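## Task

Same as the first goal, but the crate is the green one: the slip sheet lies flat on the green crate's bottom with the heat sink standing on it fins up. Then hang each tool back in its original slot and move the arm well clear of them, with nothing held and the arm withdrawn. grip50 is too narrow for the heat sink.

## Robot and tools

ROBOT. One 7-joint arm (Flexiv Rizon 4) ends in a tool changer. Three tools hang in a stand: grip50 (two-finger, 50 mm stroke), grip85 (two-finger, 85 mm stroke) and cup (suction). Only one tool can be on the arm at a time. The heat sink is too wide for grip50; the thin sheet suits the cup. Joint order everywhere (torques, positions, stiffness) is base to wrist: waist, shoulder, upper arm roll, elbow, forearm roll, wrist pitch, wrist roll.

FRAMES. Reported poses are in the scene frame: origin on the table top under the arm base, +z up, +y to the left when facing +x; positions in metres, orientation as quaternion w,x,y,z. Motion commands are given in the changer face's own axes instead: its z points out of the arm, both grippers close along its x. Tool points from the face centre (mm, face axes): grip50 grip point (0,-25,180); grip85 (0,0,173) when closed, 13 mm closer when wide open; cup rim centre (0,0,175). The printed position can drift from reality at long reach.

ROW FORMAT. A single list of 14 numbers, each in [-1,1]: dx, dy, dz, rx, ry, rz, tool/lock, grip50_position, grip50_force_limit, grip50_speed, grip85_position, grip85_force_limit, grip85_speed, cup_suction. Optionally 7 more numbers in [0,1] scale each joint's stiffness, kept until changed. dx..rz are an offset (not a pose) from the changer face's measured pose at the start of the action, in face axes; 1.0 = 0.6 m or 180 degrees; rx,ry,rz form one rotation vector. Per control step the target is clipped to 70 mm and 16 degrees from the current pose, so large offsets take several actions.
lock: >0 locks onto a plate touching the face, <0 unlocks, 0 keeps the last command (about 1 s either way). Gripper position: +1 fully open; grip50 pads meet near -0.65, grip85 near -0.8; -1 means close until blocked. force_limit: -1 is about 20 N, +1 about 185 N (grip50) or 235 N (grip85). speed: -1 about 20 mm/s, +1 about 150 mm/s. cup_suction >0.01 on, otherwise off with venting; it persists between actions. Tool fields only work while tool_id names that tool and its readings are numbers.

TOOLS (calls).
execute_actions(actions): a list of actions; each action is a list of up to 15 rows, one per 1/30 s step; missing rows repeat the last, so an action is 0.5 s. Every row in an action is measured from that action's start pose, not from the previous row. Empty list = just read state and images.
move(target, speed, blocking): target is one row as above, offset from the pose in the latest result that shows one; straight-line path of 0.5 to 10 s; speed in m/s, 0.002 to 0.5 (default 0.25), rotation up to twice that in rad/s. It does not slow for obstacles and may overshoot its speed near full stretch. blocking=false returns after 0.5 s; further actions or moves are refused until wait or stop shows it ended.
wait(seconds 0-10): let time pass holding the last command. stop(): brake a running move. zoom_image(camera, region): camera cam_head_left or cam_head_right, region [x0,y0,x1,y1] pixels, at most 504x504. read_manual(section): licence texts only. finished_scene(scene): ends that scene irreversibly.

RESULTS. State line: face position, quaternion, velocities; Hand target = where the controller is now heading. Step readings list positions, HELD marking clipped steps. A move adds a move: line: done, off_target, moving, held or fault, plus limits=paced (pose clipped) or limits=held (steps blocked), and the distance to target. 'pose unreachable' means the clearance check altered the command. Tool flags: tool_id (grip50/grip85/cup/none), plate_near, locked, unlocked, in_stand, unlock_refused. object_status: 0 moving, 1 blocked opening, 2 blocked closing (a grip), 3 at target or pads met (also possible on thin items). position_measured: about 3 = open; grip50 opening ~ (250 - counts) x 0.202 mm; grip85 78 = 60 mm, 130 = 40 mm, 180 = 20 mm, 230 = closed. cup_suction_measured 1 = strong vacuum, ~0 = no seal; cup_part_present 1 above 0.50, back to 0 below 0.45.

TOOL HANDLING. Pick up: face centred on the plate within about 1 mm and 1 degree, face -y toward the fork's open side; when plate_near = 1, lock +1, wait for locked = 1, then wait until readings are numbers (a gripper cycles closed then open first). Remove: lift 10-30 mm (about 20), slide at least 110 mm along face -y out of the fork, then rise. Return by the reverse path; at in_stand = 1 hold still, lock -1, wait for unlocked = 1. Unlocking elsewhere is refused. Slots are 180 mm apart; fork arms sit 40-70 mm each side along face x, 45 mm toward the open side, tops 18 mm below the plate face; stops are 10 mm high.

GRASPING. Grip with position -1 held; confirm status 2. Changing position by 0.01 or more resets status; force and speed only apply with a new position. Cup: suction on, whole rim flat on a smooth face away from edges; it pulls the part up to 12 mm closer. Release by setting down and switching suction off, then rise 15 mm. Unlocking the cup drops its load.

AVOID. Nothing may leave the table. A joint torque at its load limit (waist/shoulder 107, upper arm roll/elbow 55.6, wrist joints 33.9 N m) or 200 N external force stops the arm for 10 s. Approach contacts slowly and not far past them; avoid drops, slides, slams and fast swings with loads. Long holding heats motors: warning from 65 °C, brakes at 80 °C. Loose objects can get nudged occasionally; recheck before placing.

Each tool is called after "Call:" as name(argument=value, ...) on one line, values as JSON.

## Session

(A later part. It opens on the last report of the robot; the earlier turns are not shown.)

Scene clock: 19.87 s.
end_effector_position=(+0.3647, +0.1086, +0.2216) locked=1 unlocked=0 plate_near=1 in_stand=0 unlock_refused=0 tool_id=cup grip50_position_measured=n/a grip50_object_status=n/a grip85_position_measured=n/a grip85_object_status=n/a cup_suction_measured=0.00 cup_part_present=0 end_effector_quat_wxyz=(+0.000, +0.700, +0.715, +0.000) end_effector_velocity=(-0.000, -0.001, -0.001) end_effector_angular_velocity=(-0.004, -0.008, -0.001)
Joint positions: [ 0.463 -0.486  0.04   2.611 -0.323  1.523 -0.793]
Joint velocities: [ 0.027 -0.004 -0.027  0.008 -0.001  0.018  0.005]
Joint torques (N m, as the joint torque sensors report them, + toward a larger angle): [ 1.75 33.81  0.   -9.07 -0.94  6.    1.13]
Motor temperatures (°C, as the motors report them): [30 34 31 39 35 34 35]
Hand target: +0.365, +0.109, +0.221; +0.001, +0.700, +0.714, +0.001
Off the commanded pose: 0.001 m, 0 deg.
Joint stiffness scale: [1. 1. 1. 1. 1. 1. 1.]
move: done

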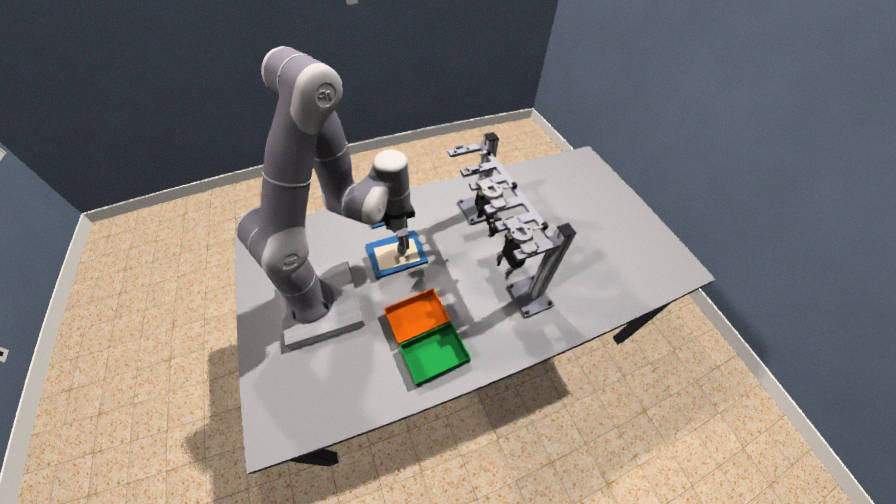

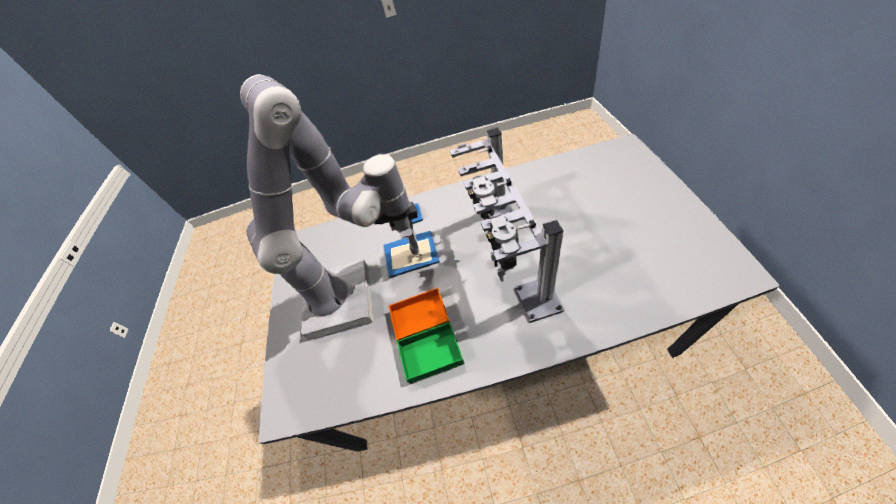

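Call:
execute_actions(actions=[[[0,0,0.0015,0,0,0,0,0,0,0,0,0,0,1],[0,0,0.0035,0,0,0,0,0,0,0,0,0,0,1],[0,0,0.006,0,0,0,0,0,0,0,0,0,0,1],[0,0,0.0085,0,0,0,0,0,0,0,0,0,0,1],[0,0,0.011,0,0,0,0,0,0,0,0,0,0,1],[0,0,0.013,0,0,0,0,0,0,0,0,0,0,1],[0,0,0.0148,0,0,0,0,0,0,0,0,0,0,1],[0,0,0.0163,0,0,0,0,0,0,0,0,0,0,1],[0,0,0.0175,0,0,0,0,0,0,0,0,0,0,1],[0,0,0.0185,0,0,0,0,0,0,0,0,0,0,1],[0,0,0.0195,0,0,0,0,0,0,0,0,0,0,1],[0,0,0.0204,0,0,0,0,0,0,0,0,0,0,1],[0,0,0.0212,0,0,0,0,0,0,0,0,0,0,1],[0,0,0.022,0,0,0,0,0,0,0,0,0,0,1],[0,0,0.0228,0,0,0,0,0,0,0,0,0,0,1]]])

Scene clock: 20.97 s.
end_effector_position=(+0.3646, +0.1085, +0.2091) locked=1 unlocked=0 plate_near=1 in_stand=0 unlock_refused=0 tool_id=cup grip50_position_measured=n/a grip50_object_status=n/a grip85_position_measured=n/a grip85_object_status=n/a cup_suction_measured=0.00 cup_part_present=0 end_effector_quat_wxyz=(+0.000, +0.699, +0.715, -0.000) end_effector_velocity=(+0.000, +0.000, -0.016) end_effector_angular_velocity=(+0.000, -0.001, +0.002)
Joint positions: [ 0.494 -0.534  0.006  2.61  -0.326  1.573 -0.79 ]
Joint velocities: [ 0.041 -0.063 -0.042 -0.003 -0.     0.065  0.002]
Joint torques (N m, as the joint torque sensors report them, + toward a larger angle): [ 1.56 33.02  0.57 -9.08 -0.39  6.    1.12]
Motor temperatures (°C, as the motors report them): [30 34 31 39 35 34 35]
Hand target: +0.365, +0.109, +0.208; +0.000, +0.700, +0.715, +0.000
Off the commanded pose: 0.001 m, 0 deg.
Joint stiffness scale: [1. 1. 1. 1. 1. 1. 1.]
Step readings (end_effector_position):
0: (+0.3647, +0.1085, +0.2215)
1: (+0.3647, +0.1085, +0.2214)
2: (+0.3647, +0.1085, +0.2209)
4: (+0.3646, +0.1084, +0.2193)
8: (+0.3646, +0.1084, +0.2145)
15: end_effector_position above

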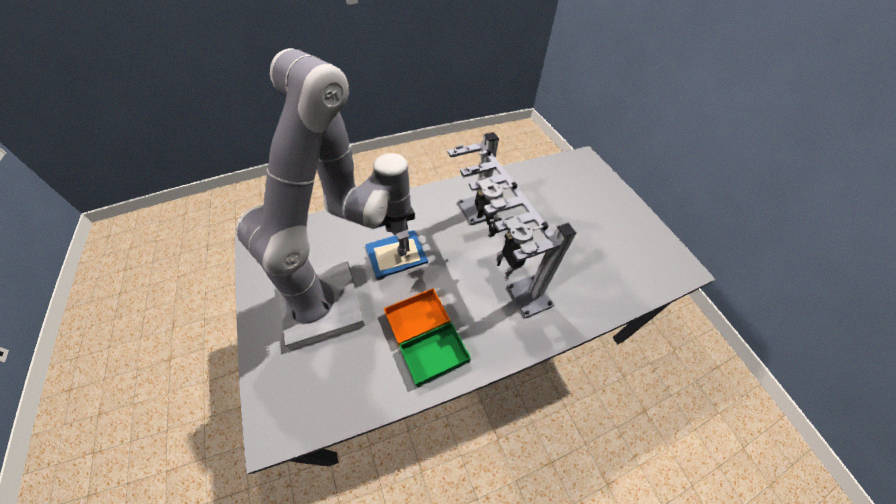

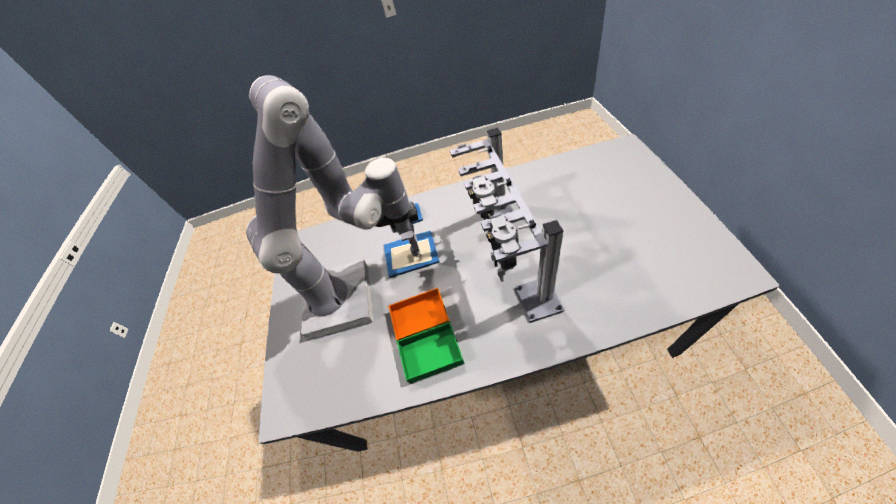

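Call:
execute_actions(actions=[])

Scene clock: 21.33 s.
end_effector_position=(+0.3646, +0.1085, +0.2079) locked=1 unlocked=0 plate_near=1 in_stand=0 unlock_refused=0 tool_id=cup grip50_position_measured=n/a grip50_object_status=n/a grip85_position_measured=n/a grip85_object_status=n/a cup_suction_measured=0.86 cup_part_present=1 end_effector_quat_wxyz=(+0.000, +0.699, +0.715, +0.000) end_effector_velocity=(-0.000, +0.000, -0.000) end_effector_angular_velocity=(-0.000, +0.000, +0.000)
Joint positions: [ 0.497 -0.539  0.003  2.61  -0.326  1.578 -0.79 ]
Joint velocities: [ 0. -0. -0. -0. -0.  0.  0.]
Joint torques (N m, as the joint torque sensors report them, + toward a larger angle): [ 1.62 34.83 -0.12 -8.72 -0.22  6.16  1.16]
Motor temperatures (°C, as the motors report them): [30 34 31 39 35 34 35]
Hand target: +0.365, +0.109, +0.208; +0.000, +0.700, +0.715, +0.000
Off the commanded pose: 0.000 m, 0 deg.
Joint stiffness scale: [1. 1. 1. 1. 1. 1. 1.]

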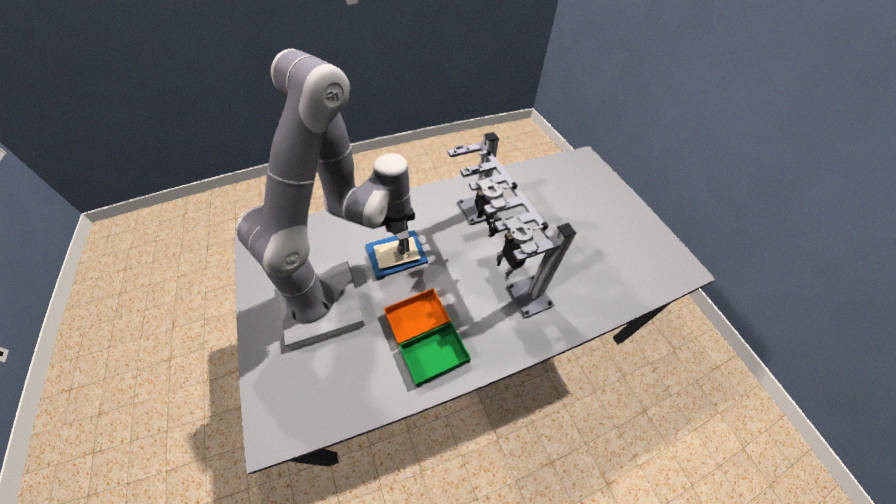

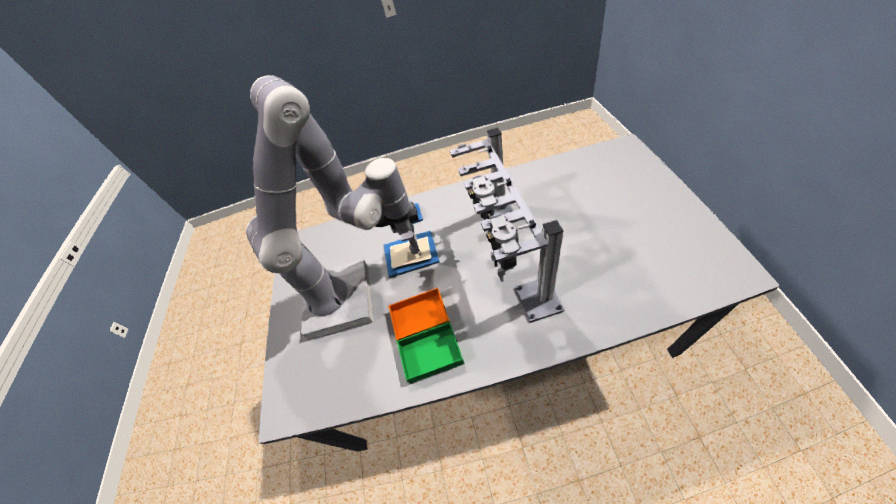

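Call:
execute_actions(actions=[])

Scene clock: 22.20 s.
end_effector_position=(+0.3646, +0.1085, +0.2079) locked=1 unlocked=0 plate_near=1 in_stand=0 unlock_refused=0 tool_id=cup grip50_position_measured=n/a grip50_object_status=n/a grip85_position_measured=n/a grip85_object_status=n/a cup_suction_measured=0.91 cup_part_present=1 end_effector_quat_wxyz=(+0.000, +0.699, +0.715, +0.000) end_effector_velocity=(+0.000, +0.000, +0.000) end_effector_angular_velocity=(+0.000, -0.000, +0.000)
Joint positions: [ 0.497 -0.539  0.003  2.61  -0.326  1.578 -0.79 ]
Joint velocities: [-0. -0.  0. -0.  0. -0. -0.]
Joint torques (N m, as the joint torque sensors report them, + toward a larger angle): [ 1.46 34.52 -0.05 -9.03 -0.4   6.13  1.11]
Motor temperatures (°C, as the motors report them): [30 34 31 38 35 34 35]
Hand target: +0.365, +0.109, +0.208; +0.000, +0.700, +0.715, +0.000
Off the commanded pose: 0.000 m, 0 deg.
Joint stiffness scale: [1. 1. 1. 1. 1. 1. 1.]

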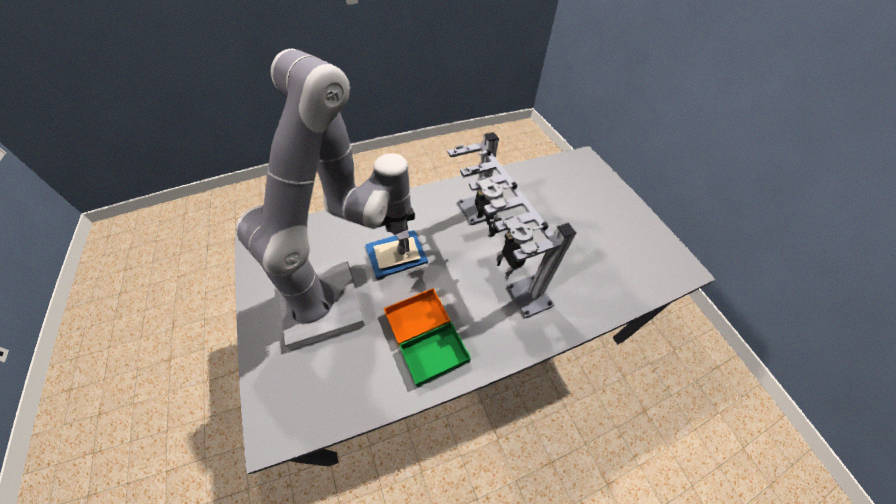

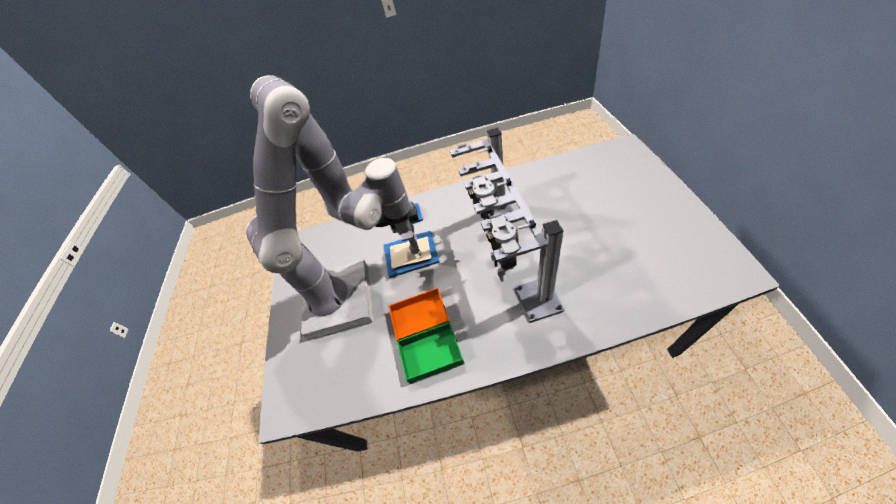

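Call:
move(target=[-0.1016, 0.0729, -0.1083, 0, 0, 0, 0, 0, 0, 0, 0, 0, 0, 1], speed=0.2)

Scene clock: 23.67 s.
end_effector_position=(+0.4091, +0.0485, +0.2726) locked=1 unlocked=0 plate_near=1 in_stand=0 unlock_refused=0 tool_id=cup grip50_position_measured=n/a grip50_object_status=n/a grip85_position_measured=n/a grip85_object_status=n/a cup_suction_measured=0.91 cup_part_present=1 end_effector_quat_wxyz=(+0.000, +0.700, +0.715, +0.000) end_effector_velocity=(+0.000, -0.000, +0.001) end_effector_angular_velocity=(+0.004, +0.006, +0.001)
Joint positions: [ 0.156 -0.35   0.207  2.491 -0.216  1.256 -1.058]
Joint velocities: [-0.011  0.     0.013 -0.008  0.013 -0.013 -0.013]
Joint torques (N m, as the joint torque sensors report them, + toward a larger angle): [ -1.34  34.88   3.78 -18.05  -1.36   4.79  -0.77]
Motor temperatures (°C, as the motors report them): [30 34 31 38 35 34 35]
Hand target: +0.409, +0.048, +0.273; -0.000, +0.699, +0.715, -0.000
Off the commanded pose: 0.001 m, 0 deg.
Joint stiffness scale: [1. 1. 1. 1. 1. 1. 1.]
move: done

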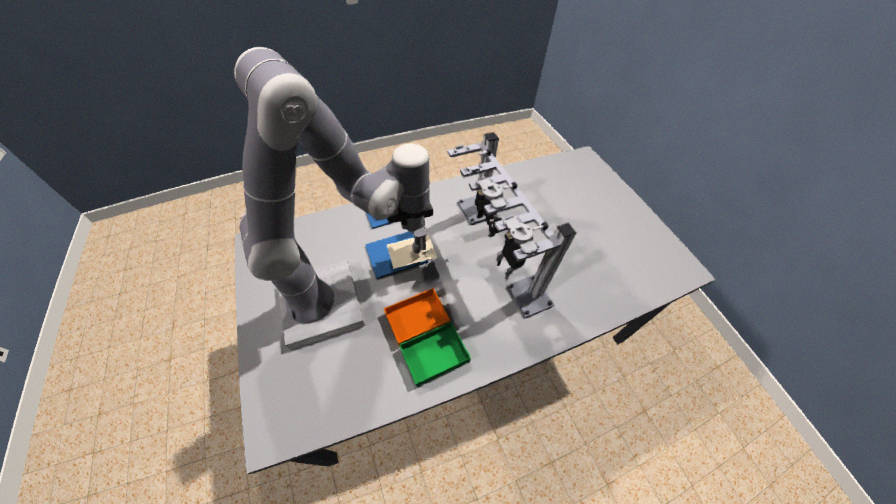

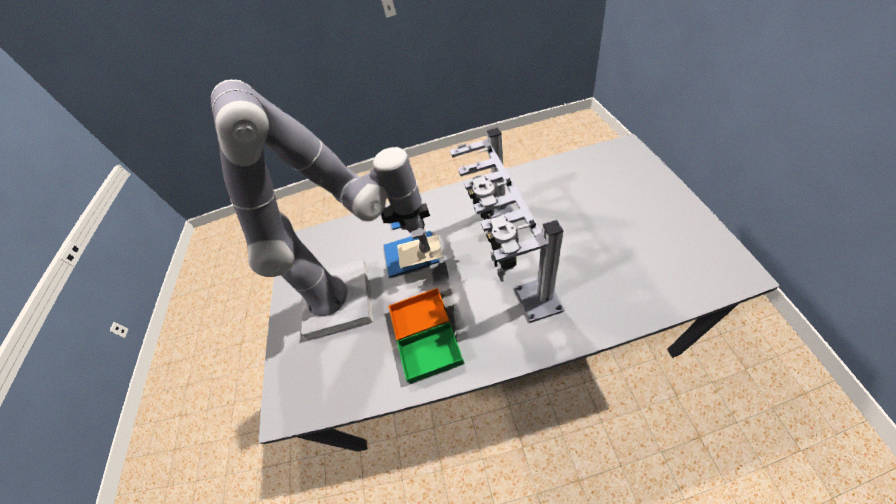

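Call:
move(target=[-0.6018, -0.0872, 0.046, 0, 0, -0.0406, 0, 0, 0, 0, 0, 0, 0, 1], speed=0.3)

Scene clock: 25.70 s.
end_effector_position=(+0.3638, -0.3122, +0.2442) locked=1 unlocked=0 plate_near=1 in_stand=0 unlock_refused=0 tool_id=cup grip50_position_measured=n/a grip50_object_status=n/a grip85_position_measured=n/a grip85_object_status=n/a cup_suction_measured=0.91 cup_part_present=1 end_effector_quat_wxyz=(-0.001, +0.653, +0.758, +0.001) end_effector_velocity=(+0.001, -0.001, -0.000) end_effector_angular_velocity=(+0.003, -0.000, +0.002)
Joint positions: [-0.591 -0.516  0.113  2.301 -0.159  1.234 -2.083]
Joint velocities: [-0.008 -0.002  0.006 -0.006  0.001 -0.006 -0.006]
Joint torques (N m, as the joint torque sensors report them, + toward a larger angle): [ -1.48  41.77   3.25 -18.13  -1.88   4.74  -0.53]
Motor temperatures (°C, as the motors report them): [30 34 31 38 35 34 35]
Hand target: +0.364, -0.312, +0.244; -0.001, +0.653, +0.758, +0.001
Off the commanded pose: 0.002 m, 0 deg.
Joint stiffness scale: [1. 1. 1. 1. 1. 1. 1.]
move: done

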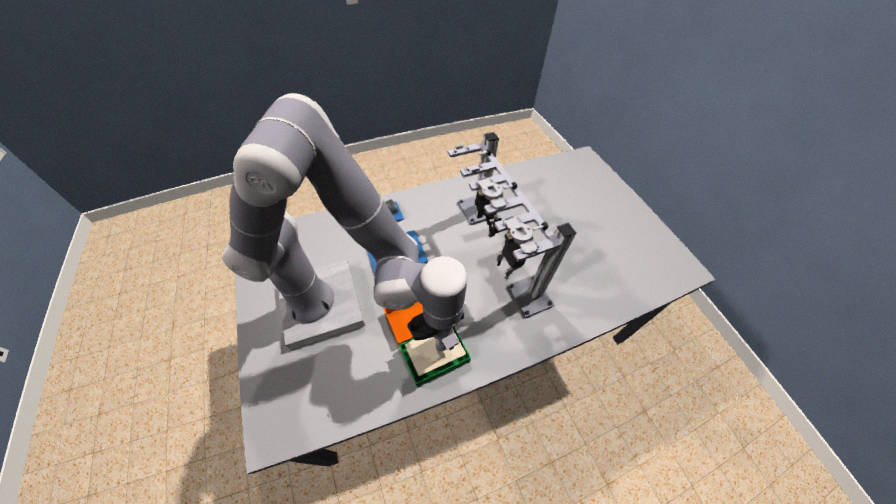

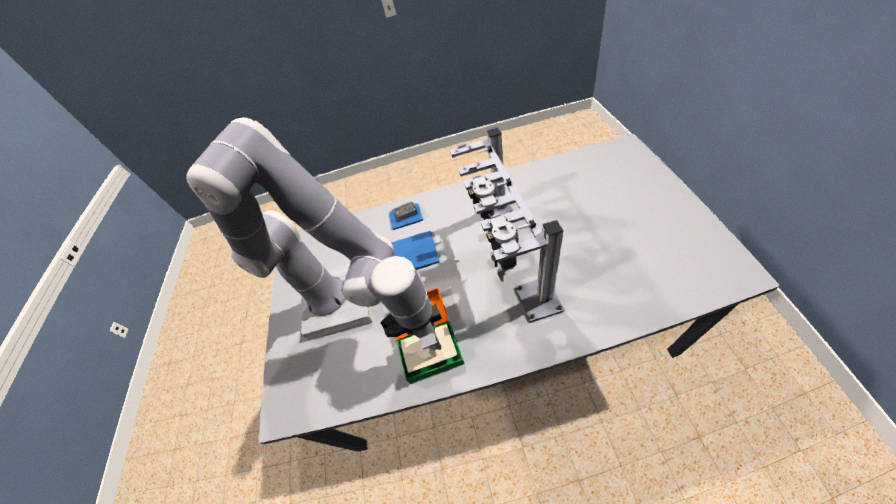

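Call:
zoom_image(camera="cam_head_left", region=[390, 320, 480, 395])

Call:
zoom_image(camera="cam_head_right", region=[385, 315, 475, 390])

Region (390, 320, 480, 395) of cam_head_left's 896x504 image, scaled by 5.600, with more detail than that image has.

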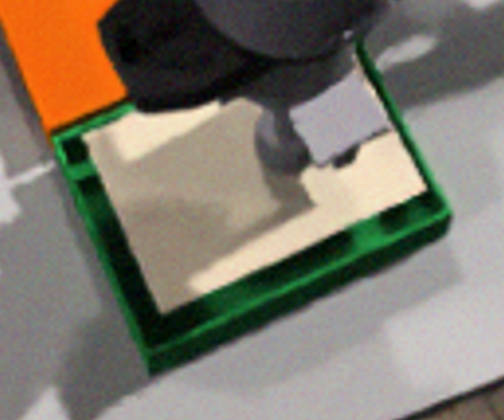

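Region (385, 315, 475, 390) of cam_head_right's 896x504 image, scaled by 5.600, with more detail than that image has.

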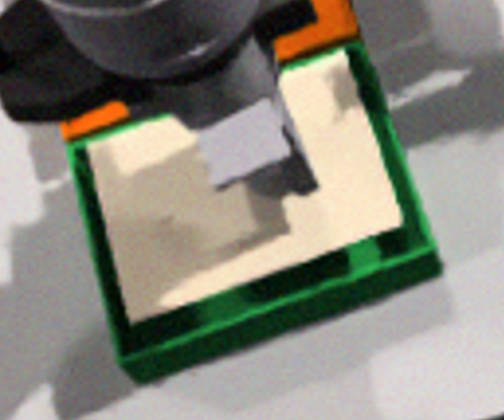

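Call:
move(target=[-0.00245, 0.00064, 0.027, 0, 0, 0, 0, 0, 0, 0, 0, 0, 0, 1], speed=0.06)

Call:
zoom_image(camera="cam_head_left", region=[390, 320, 480, 395])

Call:
zoom_image(camera="cam_head_right", region=[385, 315, 475, 390])

Scene clock: 27.23 s.
end_effector_position=(+0.3643, -0.3135, +0.2281) locked=1 unlocked=0 plate_near=1 in_stand=0 unlock_refused=0 tool_id=cup grip50_position_measured=n/a grip50_object_status=n/a grip85_position_measured=n/a grip85_object_status=n/a cup_suction_measured=0.91 cup_part_present=1 end_effector_quat_wxyz=(-0.001, +0.653, +0.758, +0.001) end_effector_velocity=(-0.000, -0.000, -0.001) end_effector_angular_velocity=(-0.001, +0.000, -0.001)
Joint positions: [-0.581 -0.561  0.098  2.298 -0.167  1.277 -2.079]
Joint velocities: [ 0.002 -0.003 -0.003 -0.    -0.     0.004  0.001]
Joint torques (N m, as the joint torque sensors report them, + toward a larger angle): [  1.53  43.43   0.97 -16.97  -2.35   6.18   1.02]
Motor temperatures (°C, as the motors report them): [30 34 31 38 35 34 35]
Hand target: +0.364, -0.314, +0.228; -0.001, +0.653, +0.758, +0.001
Off the commanded pose: 0.000 m, 0 deg.
Joint stiffness scale: [1. 1. 1. 1. 1. 1. 1.]
move: done

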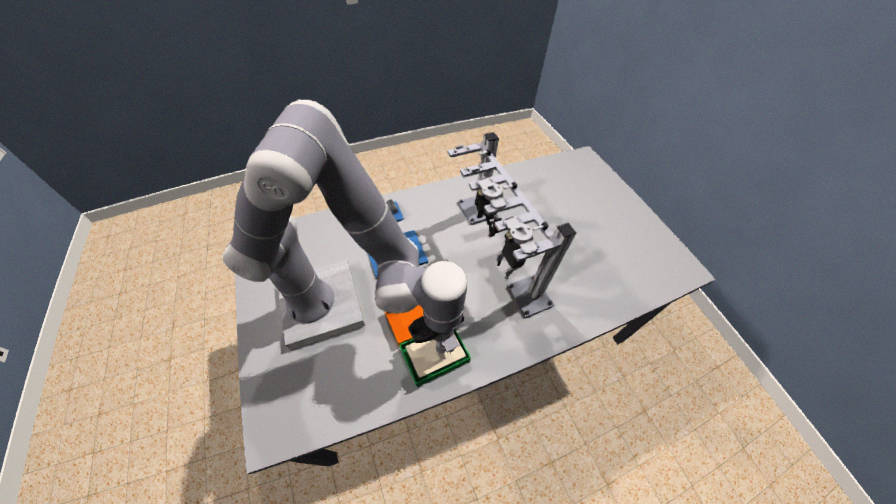

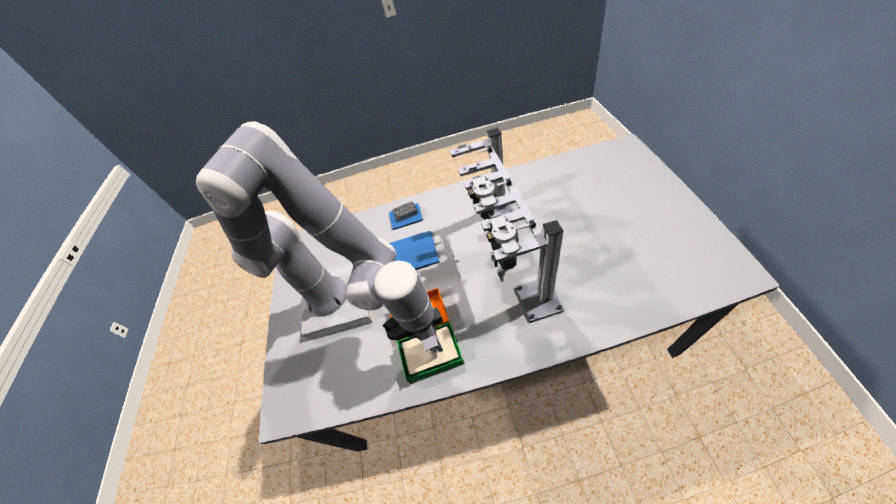

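Region (390, 320, 480, 395) of cam_head_left's 896x504 image, scaled by 5.600, with more detail than that image has.

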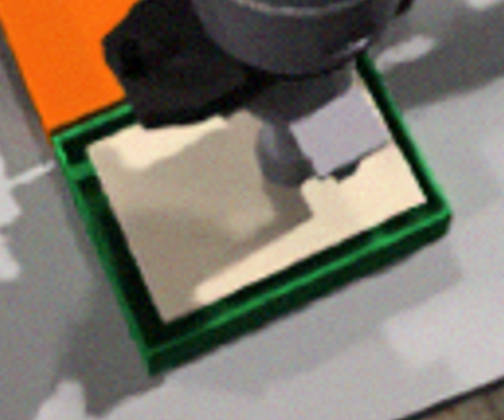

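Region (385, 315, 475, 390) of cam_head_right's 896x504 image, scaled by 5.600, with more detail than that image has.

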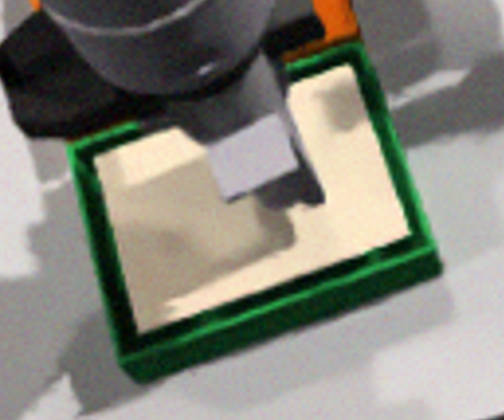

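Call:
move(target=[0.0033, -0.0025, 0.0552, 0, 0, 0, 0, 0, 0, 0, 0, 0, 0, 1], speed=0.06)

Scene clock: 29.33 s.
end_effector_position=(+0.3625, -0.3117, +0.1951) locked=1 unlocked=0 plate_near=1 in_stand=0 unlock_refused=0 tool_id=cup grip50_position_measured=n/a grip50_object_status=n/a grip85_position_measured=n/a grip85_object_status=n/a cup_suction_measured=0.91 cup_part_present=1 end_effector_quat_wxyz=(-0.001, +0.652, +0.758, +0.001) end_effector_velocity=(+0.000, +0.000, -0.001) end_effector_angular_velocity=(-0.001, +0.000, +0.002)
Joint positions: [-0.554 -0.652  0.065  2.299 -0.18   1.369 -2.068]
Joint velocities: [ 0.003 -0.004 -0.002  0.    -0.001  0.004  0.   ]
Joint torques (N m, as the joint torque sensors report them, + toward a larger angle): [  1.81  44.55   0.78 -14.4   -1.58   6.09   0.96]
Motor temperatures (°C, as the motors report them): [30 34 31 38 35 34 35]
Hand target: +0.363, -0.312, +0.195; -0.001, +0.653, +0.758, +0.001
Off the commanded pose: 0.000 m, 0 deg.
Joint stiffness scale: [1. 1. 1. 1. 1. 1. 1.]
move: done

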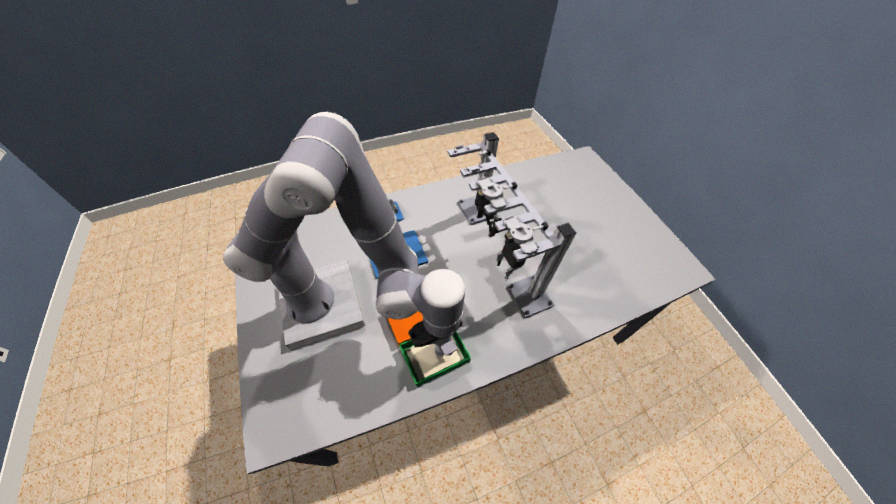

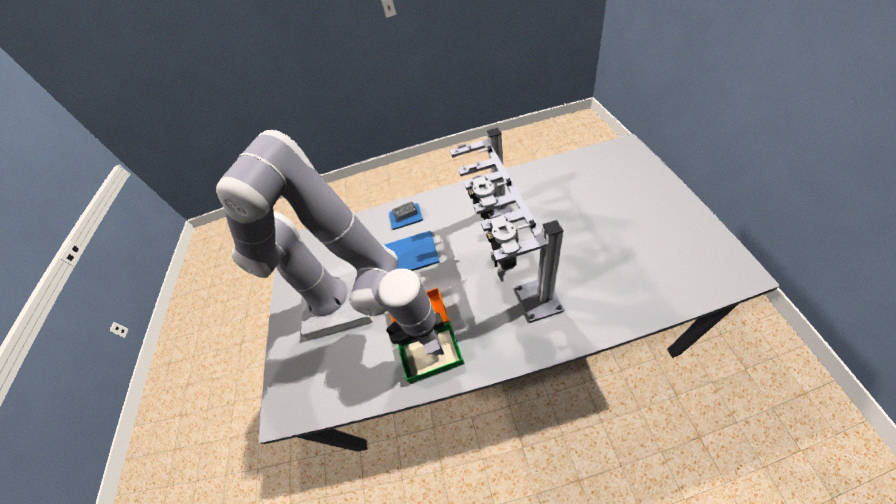

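Call:
execute_actions(actions=[[[0,0,0.0005,0,0,0,0,0,0,0,0,0,0,1],[0,0,0.001,0,0,0,0,0,0,0,0,0,0,1],[0,0,0.0015,0,0,0,0,0,0,0,0,0,0,1],[0,0,0.002,0,0,0,0,0,0,0,0,0,0,1],[0,0,0.0025,0,0,0,0,0,0,0,0,0,0,1],[0,0,0.003,0,0,0,0,0,0,0,0,0,0,1],[0,0,0.0035,0,0,0,0,0,0,0,0,0,0,1],[0,0,0.004,0,0,0,0,0,0,0,0,0,0,1],[0,0,0.0045,0,0,0,0,0,0,0,0,0,0,1],[0,0,0.005,0,0,0,0,0,0,0,0,0,0,1]]])

Scene clock: 30.10 s.
end_effector_position=(+0.3624, -0.3116, +0.1921) locked=1 unlocked=0 plate_near=1 in_stand=0 unlock_refused=0 tool_id=cup grip50_position_measured=n/a grip50_object_status=n/a grip85_position_measured=n/a grip85_object_status=n/a cup_suction_measured=0.91 cup_part_present=1 end_effector_quat_wxyz=(-0.002, +0.652, +0.758, +0.001) end_effector_velocity=(+0.000, -0.000, -0.001) end_effector_angular_velocity=(-0.001, -0.000, -0.000)
Joint positions: [-0.551 -0.66   0.062  2.298 -0.18   1.376 -2.068]
Joint velocities: [ 0.001 -0.002 -0.001 -0.001 -0.     0.002  0.001]
Joint torques (N m, as the joint torque sensors report them, + toward a larger angle): [  1.33  44.36   0.94 -14.41  -1.7    6.02   0.7 ]
Motor temperatures (°C, as the motors report them): [30 34 31 38 35 34 35]
Hand target: +0.363, -0.312, +0.192; -0.001, +0.652, +0.758, +0.001
Off the commanded pose: 0.000 m, 0 deg.
Joint stiffness scale: [1. 1. 1. 1. 1. 1. 1.]
Step readings (end_effector_position):
0: (+0.3625, -0.3117, +0.1950)
1: (+0.3625, -0.3117, +0.1950)
2: (+0.3625, -0.3117, +0.1949)
4: (+0.3624, -0.3117, +0.1944)
8: (+0.3624, -0.3117, +0.1933)
15: end_effector_position above

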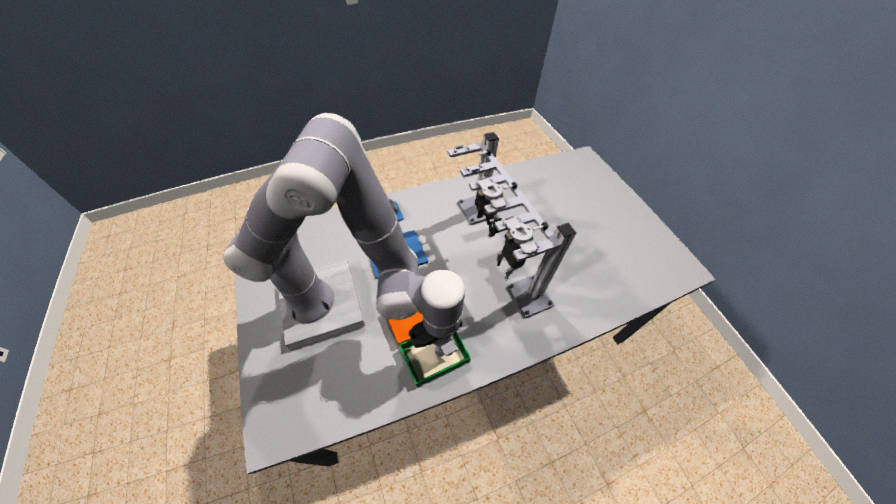

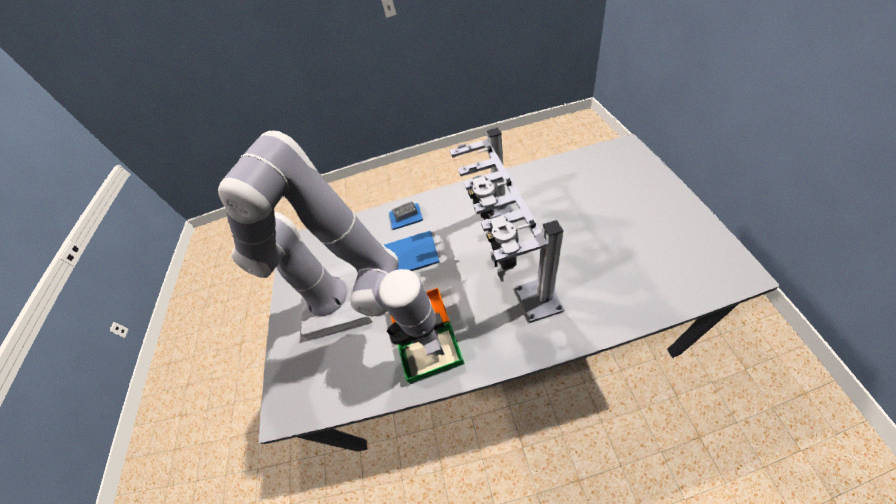

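Call:
execute_actions(actions=[[[0,0,0.0004,0,0,0,0,0,0,0,0,0,0,1],[0,0,0.0008,0,0,0,0,0,0,0,0,0,0,1],[0,0,0.0012,0,0,0,0,0,0,0,0,0,0,1],[0,0,0.0016,0,0,0,0,0,0,0,0,0,0,1],[0,0,0.002,0,0,0,0,0,0,0,0,0,0,1],[0,0,0.0023,0,0,0,0,0,0,0,0,0,0,1],[0,0,0.0026,0,0,0,0,0,0,0,0,0,0,1],[0,0,0.0029,0,0,0,0,0,0,0,0,0,0,1],[0,0,0.0032,0,0,0,0,0,0,0,0,0,0,1]]])

Scene clock: 30.93 s.
end_effector_position=(+0.3622, -0.3116, +0.1902) locked=1 unlocked=0 plate_near=1 in_stand=0 unlock_refused=0 tool_id=cup grip50_position_measured=n/a grip50_object_status=n/a grip85_position_measured=n/a grip85_object_status=n/a cup_suction_measured=0.91 cup_part_present=1 end_effector_quat_wxyz=(-0.002, +0.652, +0.758, +0.001) end_effector_velocity=(+0.000, -0.000, -0.000) end_effector_angular_velocity=(-0.000, -0.000, -0.000)
Joint positions: [-0.55  -0.665  0.061  2.297 -0.18   1.38  -2.068]
Joint velocities: [ 0.001 -0.001 -0.    -0.     0.001  0.001 -0.001]
Joint torques (N m, as the joint torque sensors report them, + toward a larger angle): [  1.06  44.33   0.88 -14.13  -1.5    5.93   0.46]
Motor temperatures (°C, as the motors report them): [30 34 31 38 35 34 35]
Hand target: +0.362, -0.312, +0.190; -0.002, +0.652, +0.758, +0.001
Off the commanded pose: 0.000 m, 0 deg.
Joint stiffness scale: [1. 1. 1. 1. 1. 1. 1.]
Step readings (end_effector_position):
0: (+0.3624, -0.3117, +0.1921)
1: (+0.3624, -0.3116, +0.1920)
2: (+0.3623, -0.3116, +0.1919)
4: (+0.3623, -0.3116, +0.1916)
8: (+0.3622, -0.3116, +0.1907)
15: end_effector_position above

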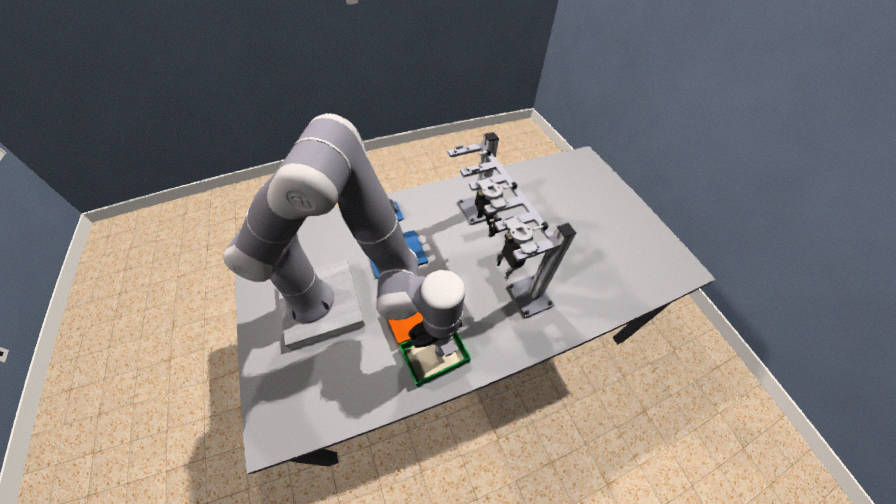

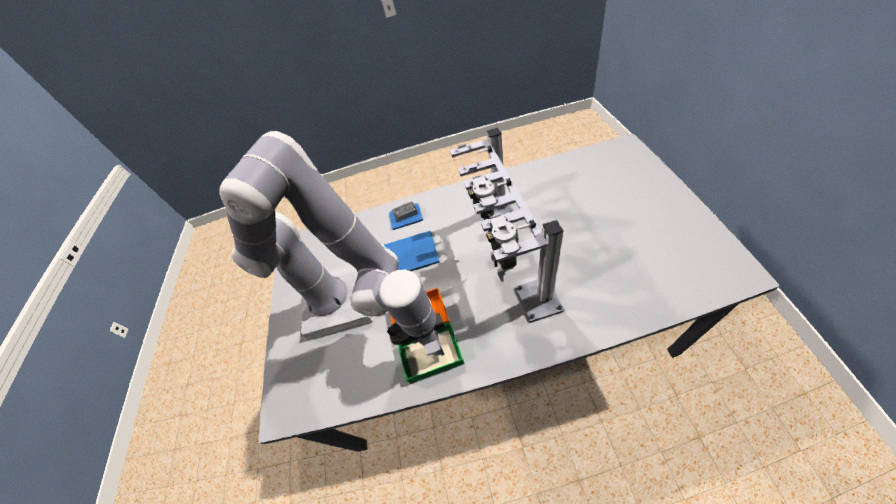

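Call:
execute_actions(actions=[[[0,0,0.0004,0,0,0,0,0,0,0,0,0,0,1],[0,0,0.0008,0,0,0,0,0,0,0,0,0,0,1],[0,0,0.0012,0,0,0,0,0,0,0,0,0,0,1],[0,0,0.0016,0,0,0,0,0,0,0,0,0,0,1],[0,0,0.002,0,0,0,0,0,0,0,0,0,0,1],[0,0,0.0023,0,0,0,0,0,0,0,0,0,0,1],[0,0,0.0026,0,0,0,0,0,0,0,0,0,0,1],[0,0,0.0028,0,0,0,0,0,0,0,0,0,0,1]]])

Scene clock: 31.83 s.
end_effector_position=(+0.3622, -0.3116, +0.1886) locked=1 unlocked=0 plate_near=1 in_stand=0 unlock_refused=0 tool_id=cup grip50_position_measured=n/a grip50_object_status=n/a grip85_position_measured=n/a grip85_object_status=n/a cup_suction_measured=0.91 cup_part_present=1 end_effector_quat_wxyz=(-0.002, +0.652, +0.758, +0.001) end_effector_velocity=(+0.000, +0.000, -0.000) end_effector_angular_velocity=(-0.000, -0.000, +0.001)
Joint positions: [-0.549 -0.67   0.06   2.296 -0.18   1.384 -2.068]
Joint velocities: [ 0.    -0.    -0.     0.    -0.     0.001 -0.   ]
Joint torques (N m, as the joint torque sensors report them, + toward a larger angle): [  1.2   42.7    0.73 -13.56  -1.59   5.84   0.55]
Motor temperatures (°C, as the motors report them): [30 34 31 38 35 34 35]
Hand target: +0.362, -0.312, +0.189; -0.002, +0.652, +0.758, +0.001
Off the commanded pose: 0.000 m, 0 deg.
Joint stiffness scale: [1. 1. 1. 1. 1. 1. 1.]
Step readings (end_effector_position):
0: (+0.3622, -0.3116, +0.1902)
1: (+0.3622, -0.3116, +0.1901)
2: (+0.3622, -0.3116, +0.1900)
4: (+0.3621, -0.3115, +0.1896)
8: (+0.3621, -0.3115, +0.1888)
15: end_effector_position above

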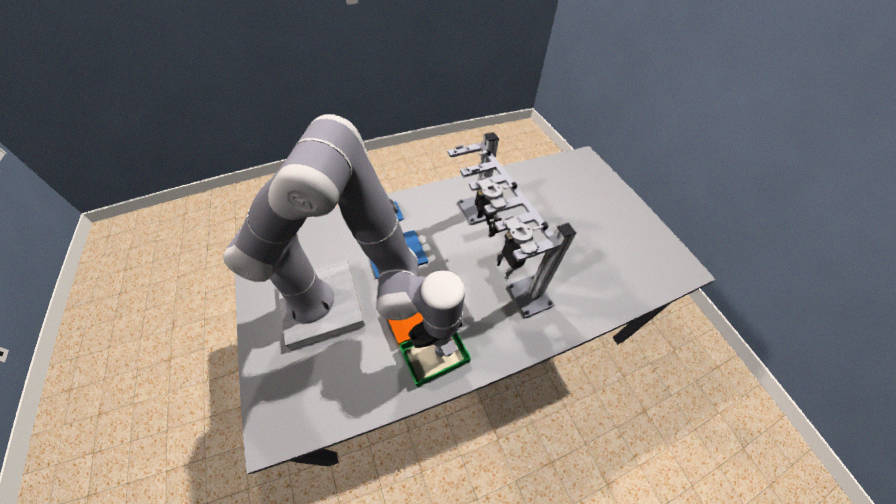

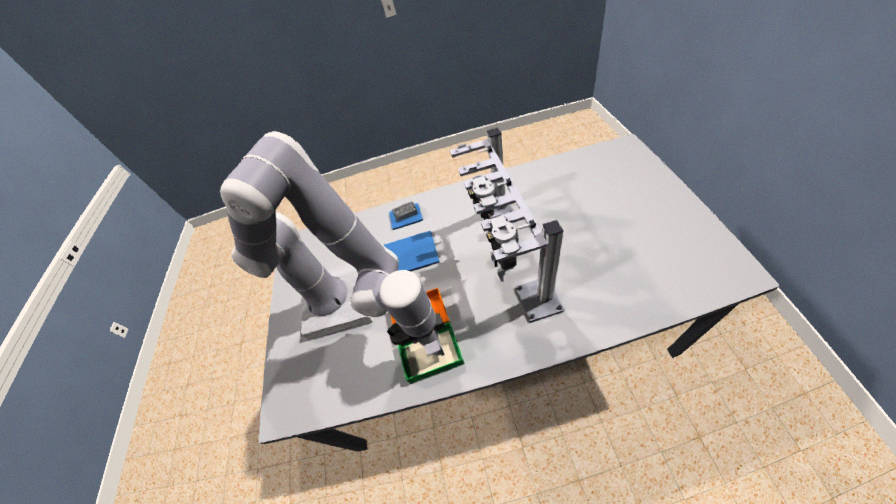

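Call:
execute_actions(actions=[[[0,0,0,0,0,0,0,0,0,0,0,0,0,0]]])

Scene clock: 32.67 s.
end_effector_position=(+0.3628, -0.3119, +0.1894) locked=1 unlocked=0 plate_near=1 in_stand=0 unlock_refused=0 tool_id=cup grip50_position_measured=n/a grip50_object_status=n/a grip85_position_measured=n/a grip85_object_status=n/a cup_suction_measured=0.00 cup_part_present=0 end_effector_quat_wxyz=(-0.001, +0.652, +0.758, +0.001) end_effector_velocity=(-0.000, +0.000, -0.000) end_effector_angular_velocity=(+0.000, +0.001, -0.001)
Joint positions: [-0.549 -0.669  0.06   2.296 -0.18   1.385 -2.068]
Joint velocities: [ 0.     0.     0.     0.    -0.    -0.     0.002]
Joint torques (N m, as the joint torque sensors report them, + toward a larger angle): [  0.01  37.62   1.99 -10.95  -1.42   4.19   0.19]
Motor temperatures (°C, as the motors report them): [30 35 31 38 35 34 35]
Hand target: +0.362, -0.312, +0.189; -0.002, +0.652, +0.758, +0.001
Off the commanded pose: 0.001 m, 0 deg.
Joint stiffness scale: [1. 1. 1. 1. 1. 1. 1.]
Step readings (end_effector_position):
0: (+0.3622, -0.3116, +0.1886)
1: (+0.3622, -0.3116, +0.1886)
2: (+0.3623, -0.3116, +0.1888)
4: (+0.3627, -0.3119, +0.1893)
8: (+0.3628, -0.3119, +0.1894)
15: end_effector_position above

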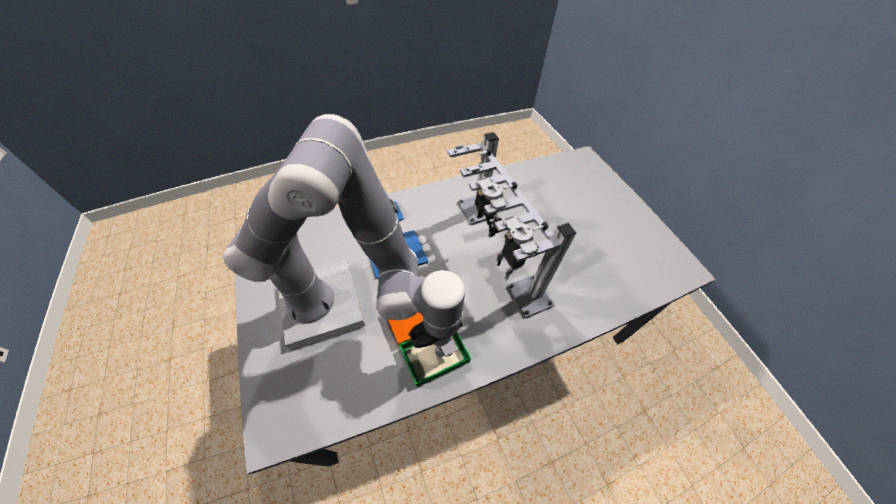

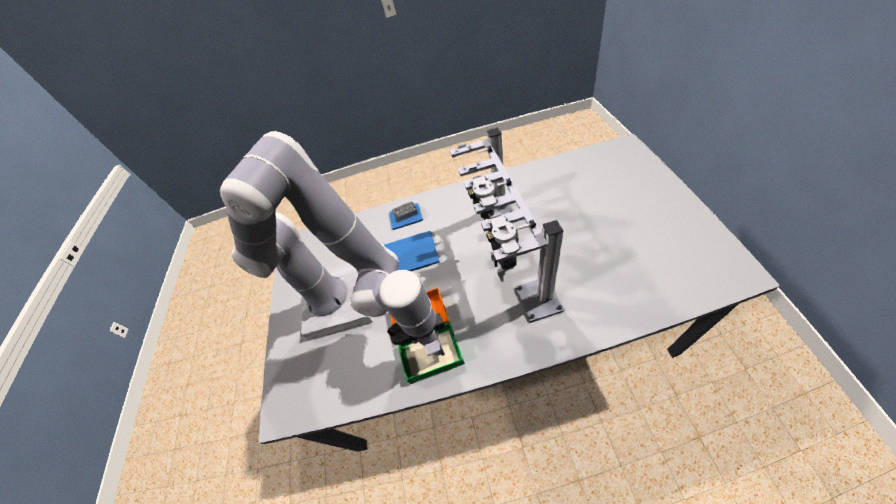

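Call:
move(target=[0, 0, -0.075, 0, 0, 0, 0, 0, 0, 0, 0, 0, 0, 0], speed=0.12)

Scene clock: 33.97 s.
end_effector_position=(+0.3627, -0.3120, +0.2342) locked=1 unlocked=0 plate_near=1 in_stand=0 unlock_refused=0 tool_id=cup grip50_position_measured=n/a grip50_object_status=n/a grip85_position_measured=n/a grip85_object_status=n/a cup_suction_measured=0.00 cup_part_present=0 end_effector_quat_wxyz=(-0.001, +0.652, +0.758, +0.001) end_effector_velocity=(-0.000, +0.000, +0.001) end_effector_angular_velocity=(+0.001, +0.001, +0.001)
Joint positions: [-0.582 -0.542  0.102  2.305 -0.163  1.265 -2.082]
Joint velocities: [-0.003  0.004  0.003 -0.    -0.    -0.005 -0.002]
Joint torques (N m, as the joint torque sensors report them, + toward a larger angle): [ -2.17  42.2    3.3  -16.88  -1.5    4.77  -0.59]
Motor temperatures (°C, as the motors report them): [30 35 31 38 35 34 35]
Hand target: +0.363, -0.312, +0.234; -0.001, +0.652, +0.758, +0.001
Off the commanded pose: 0.000 m, 0 deg.
Joint stiffness scale: [1. 1. 1. 1. 1. 1. 1.]
move: done

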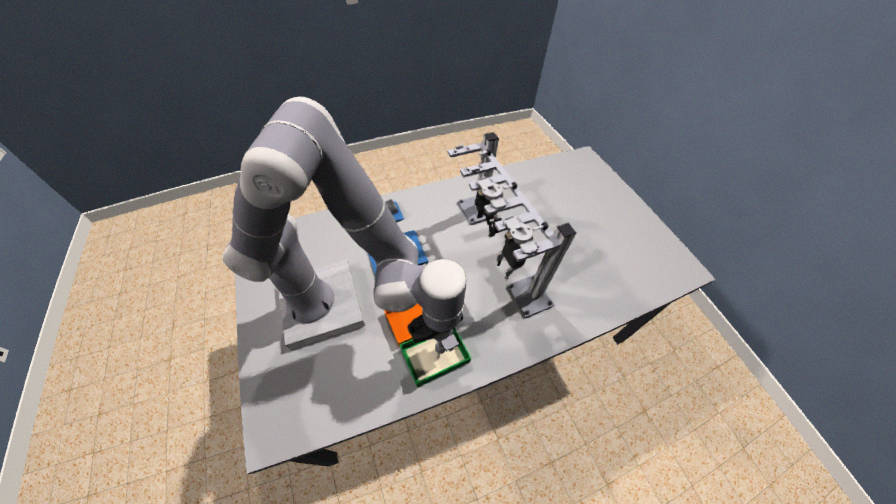

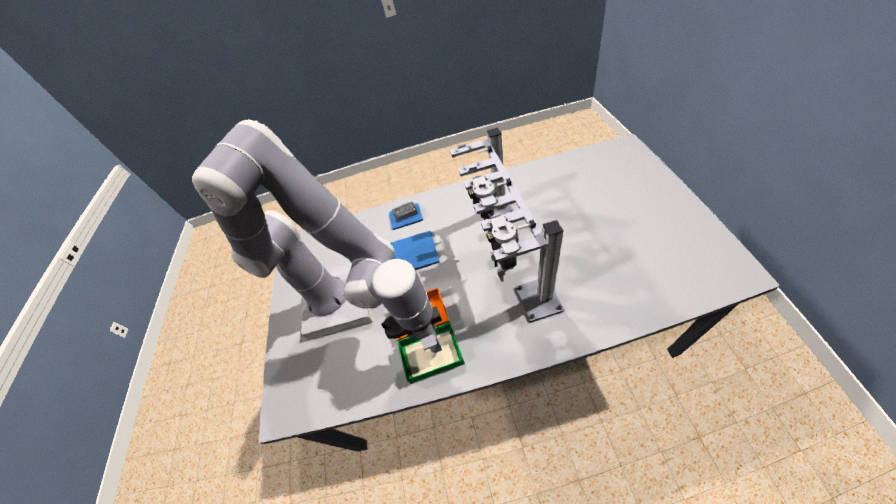

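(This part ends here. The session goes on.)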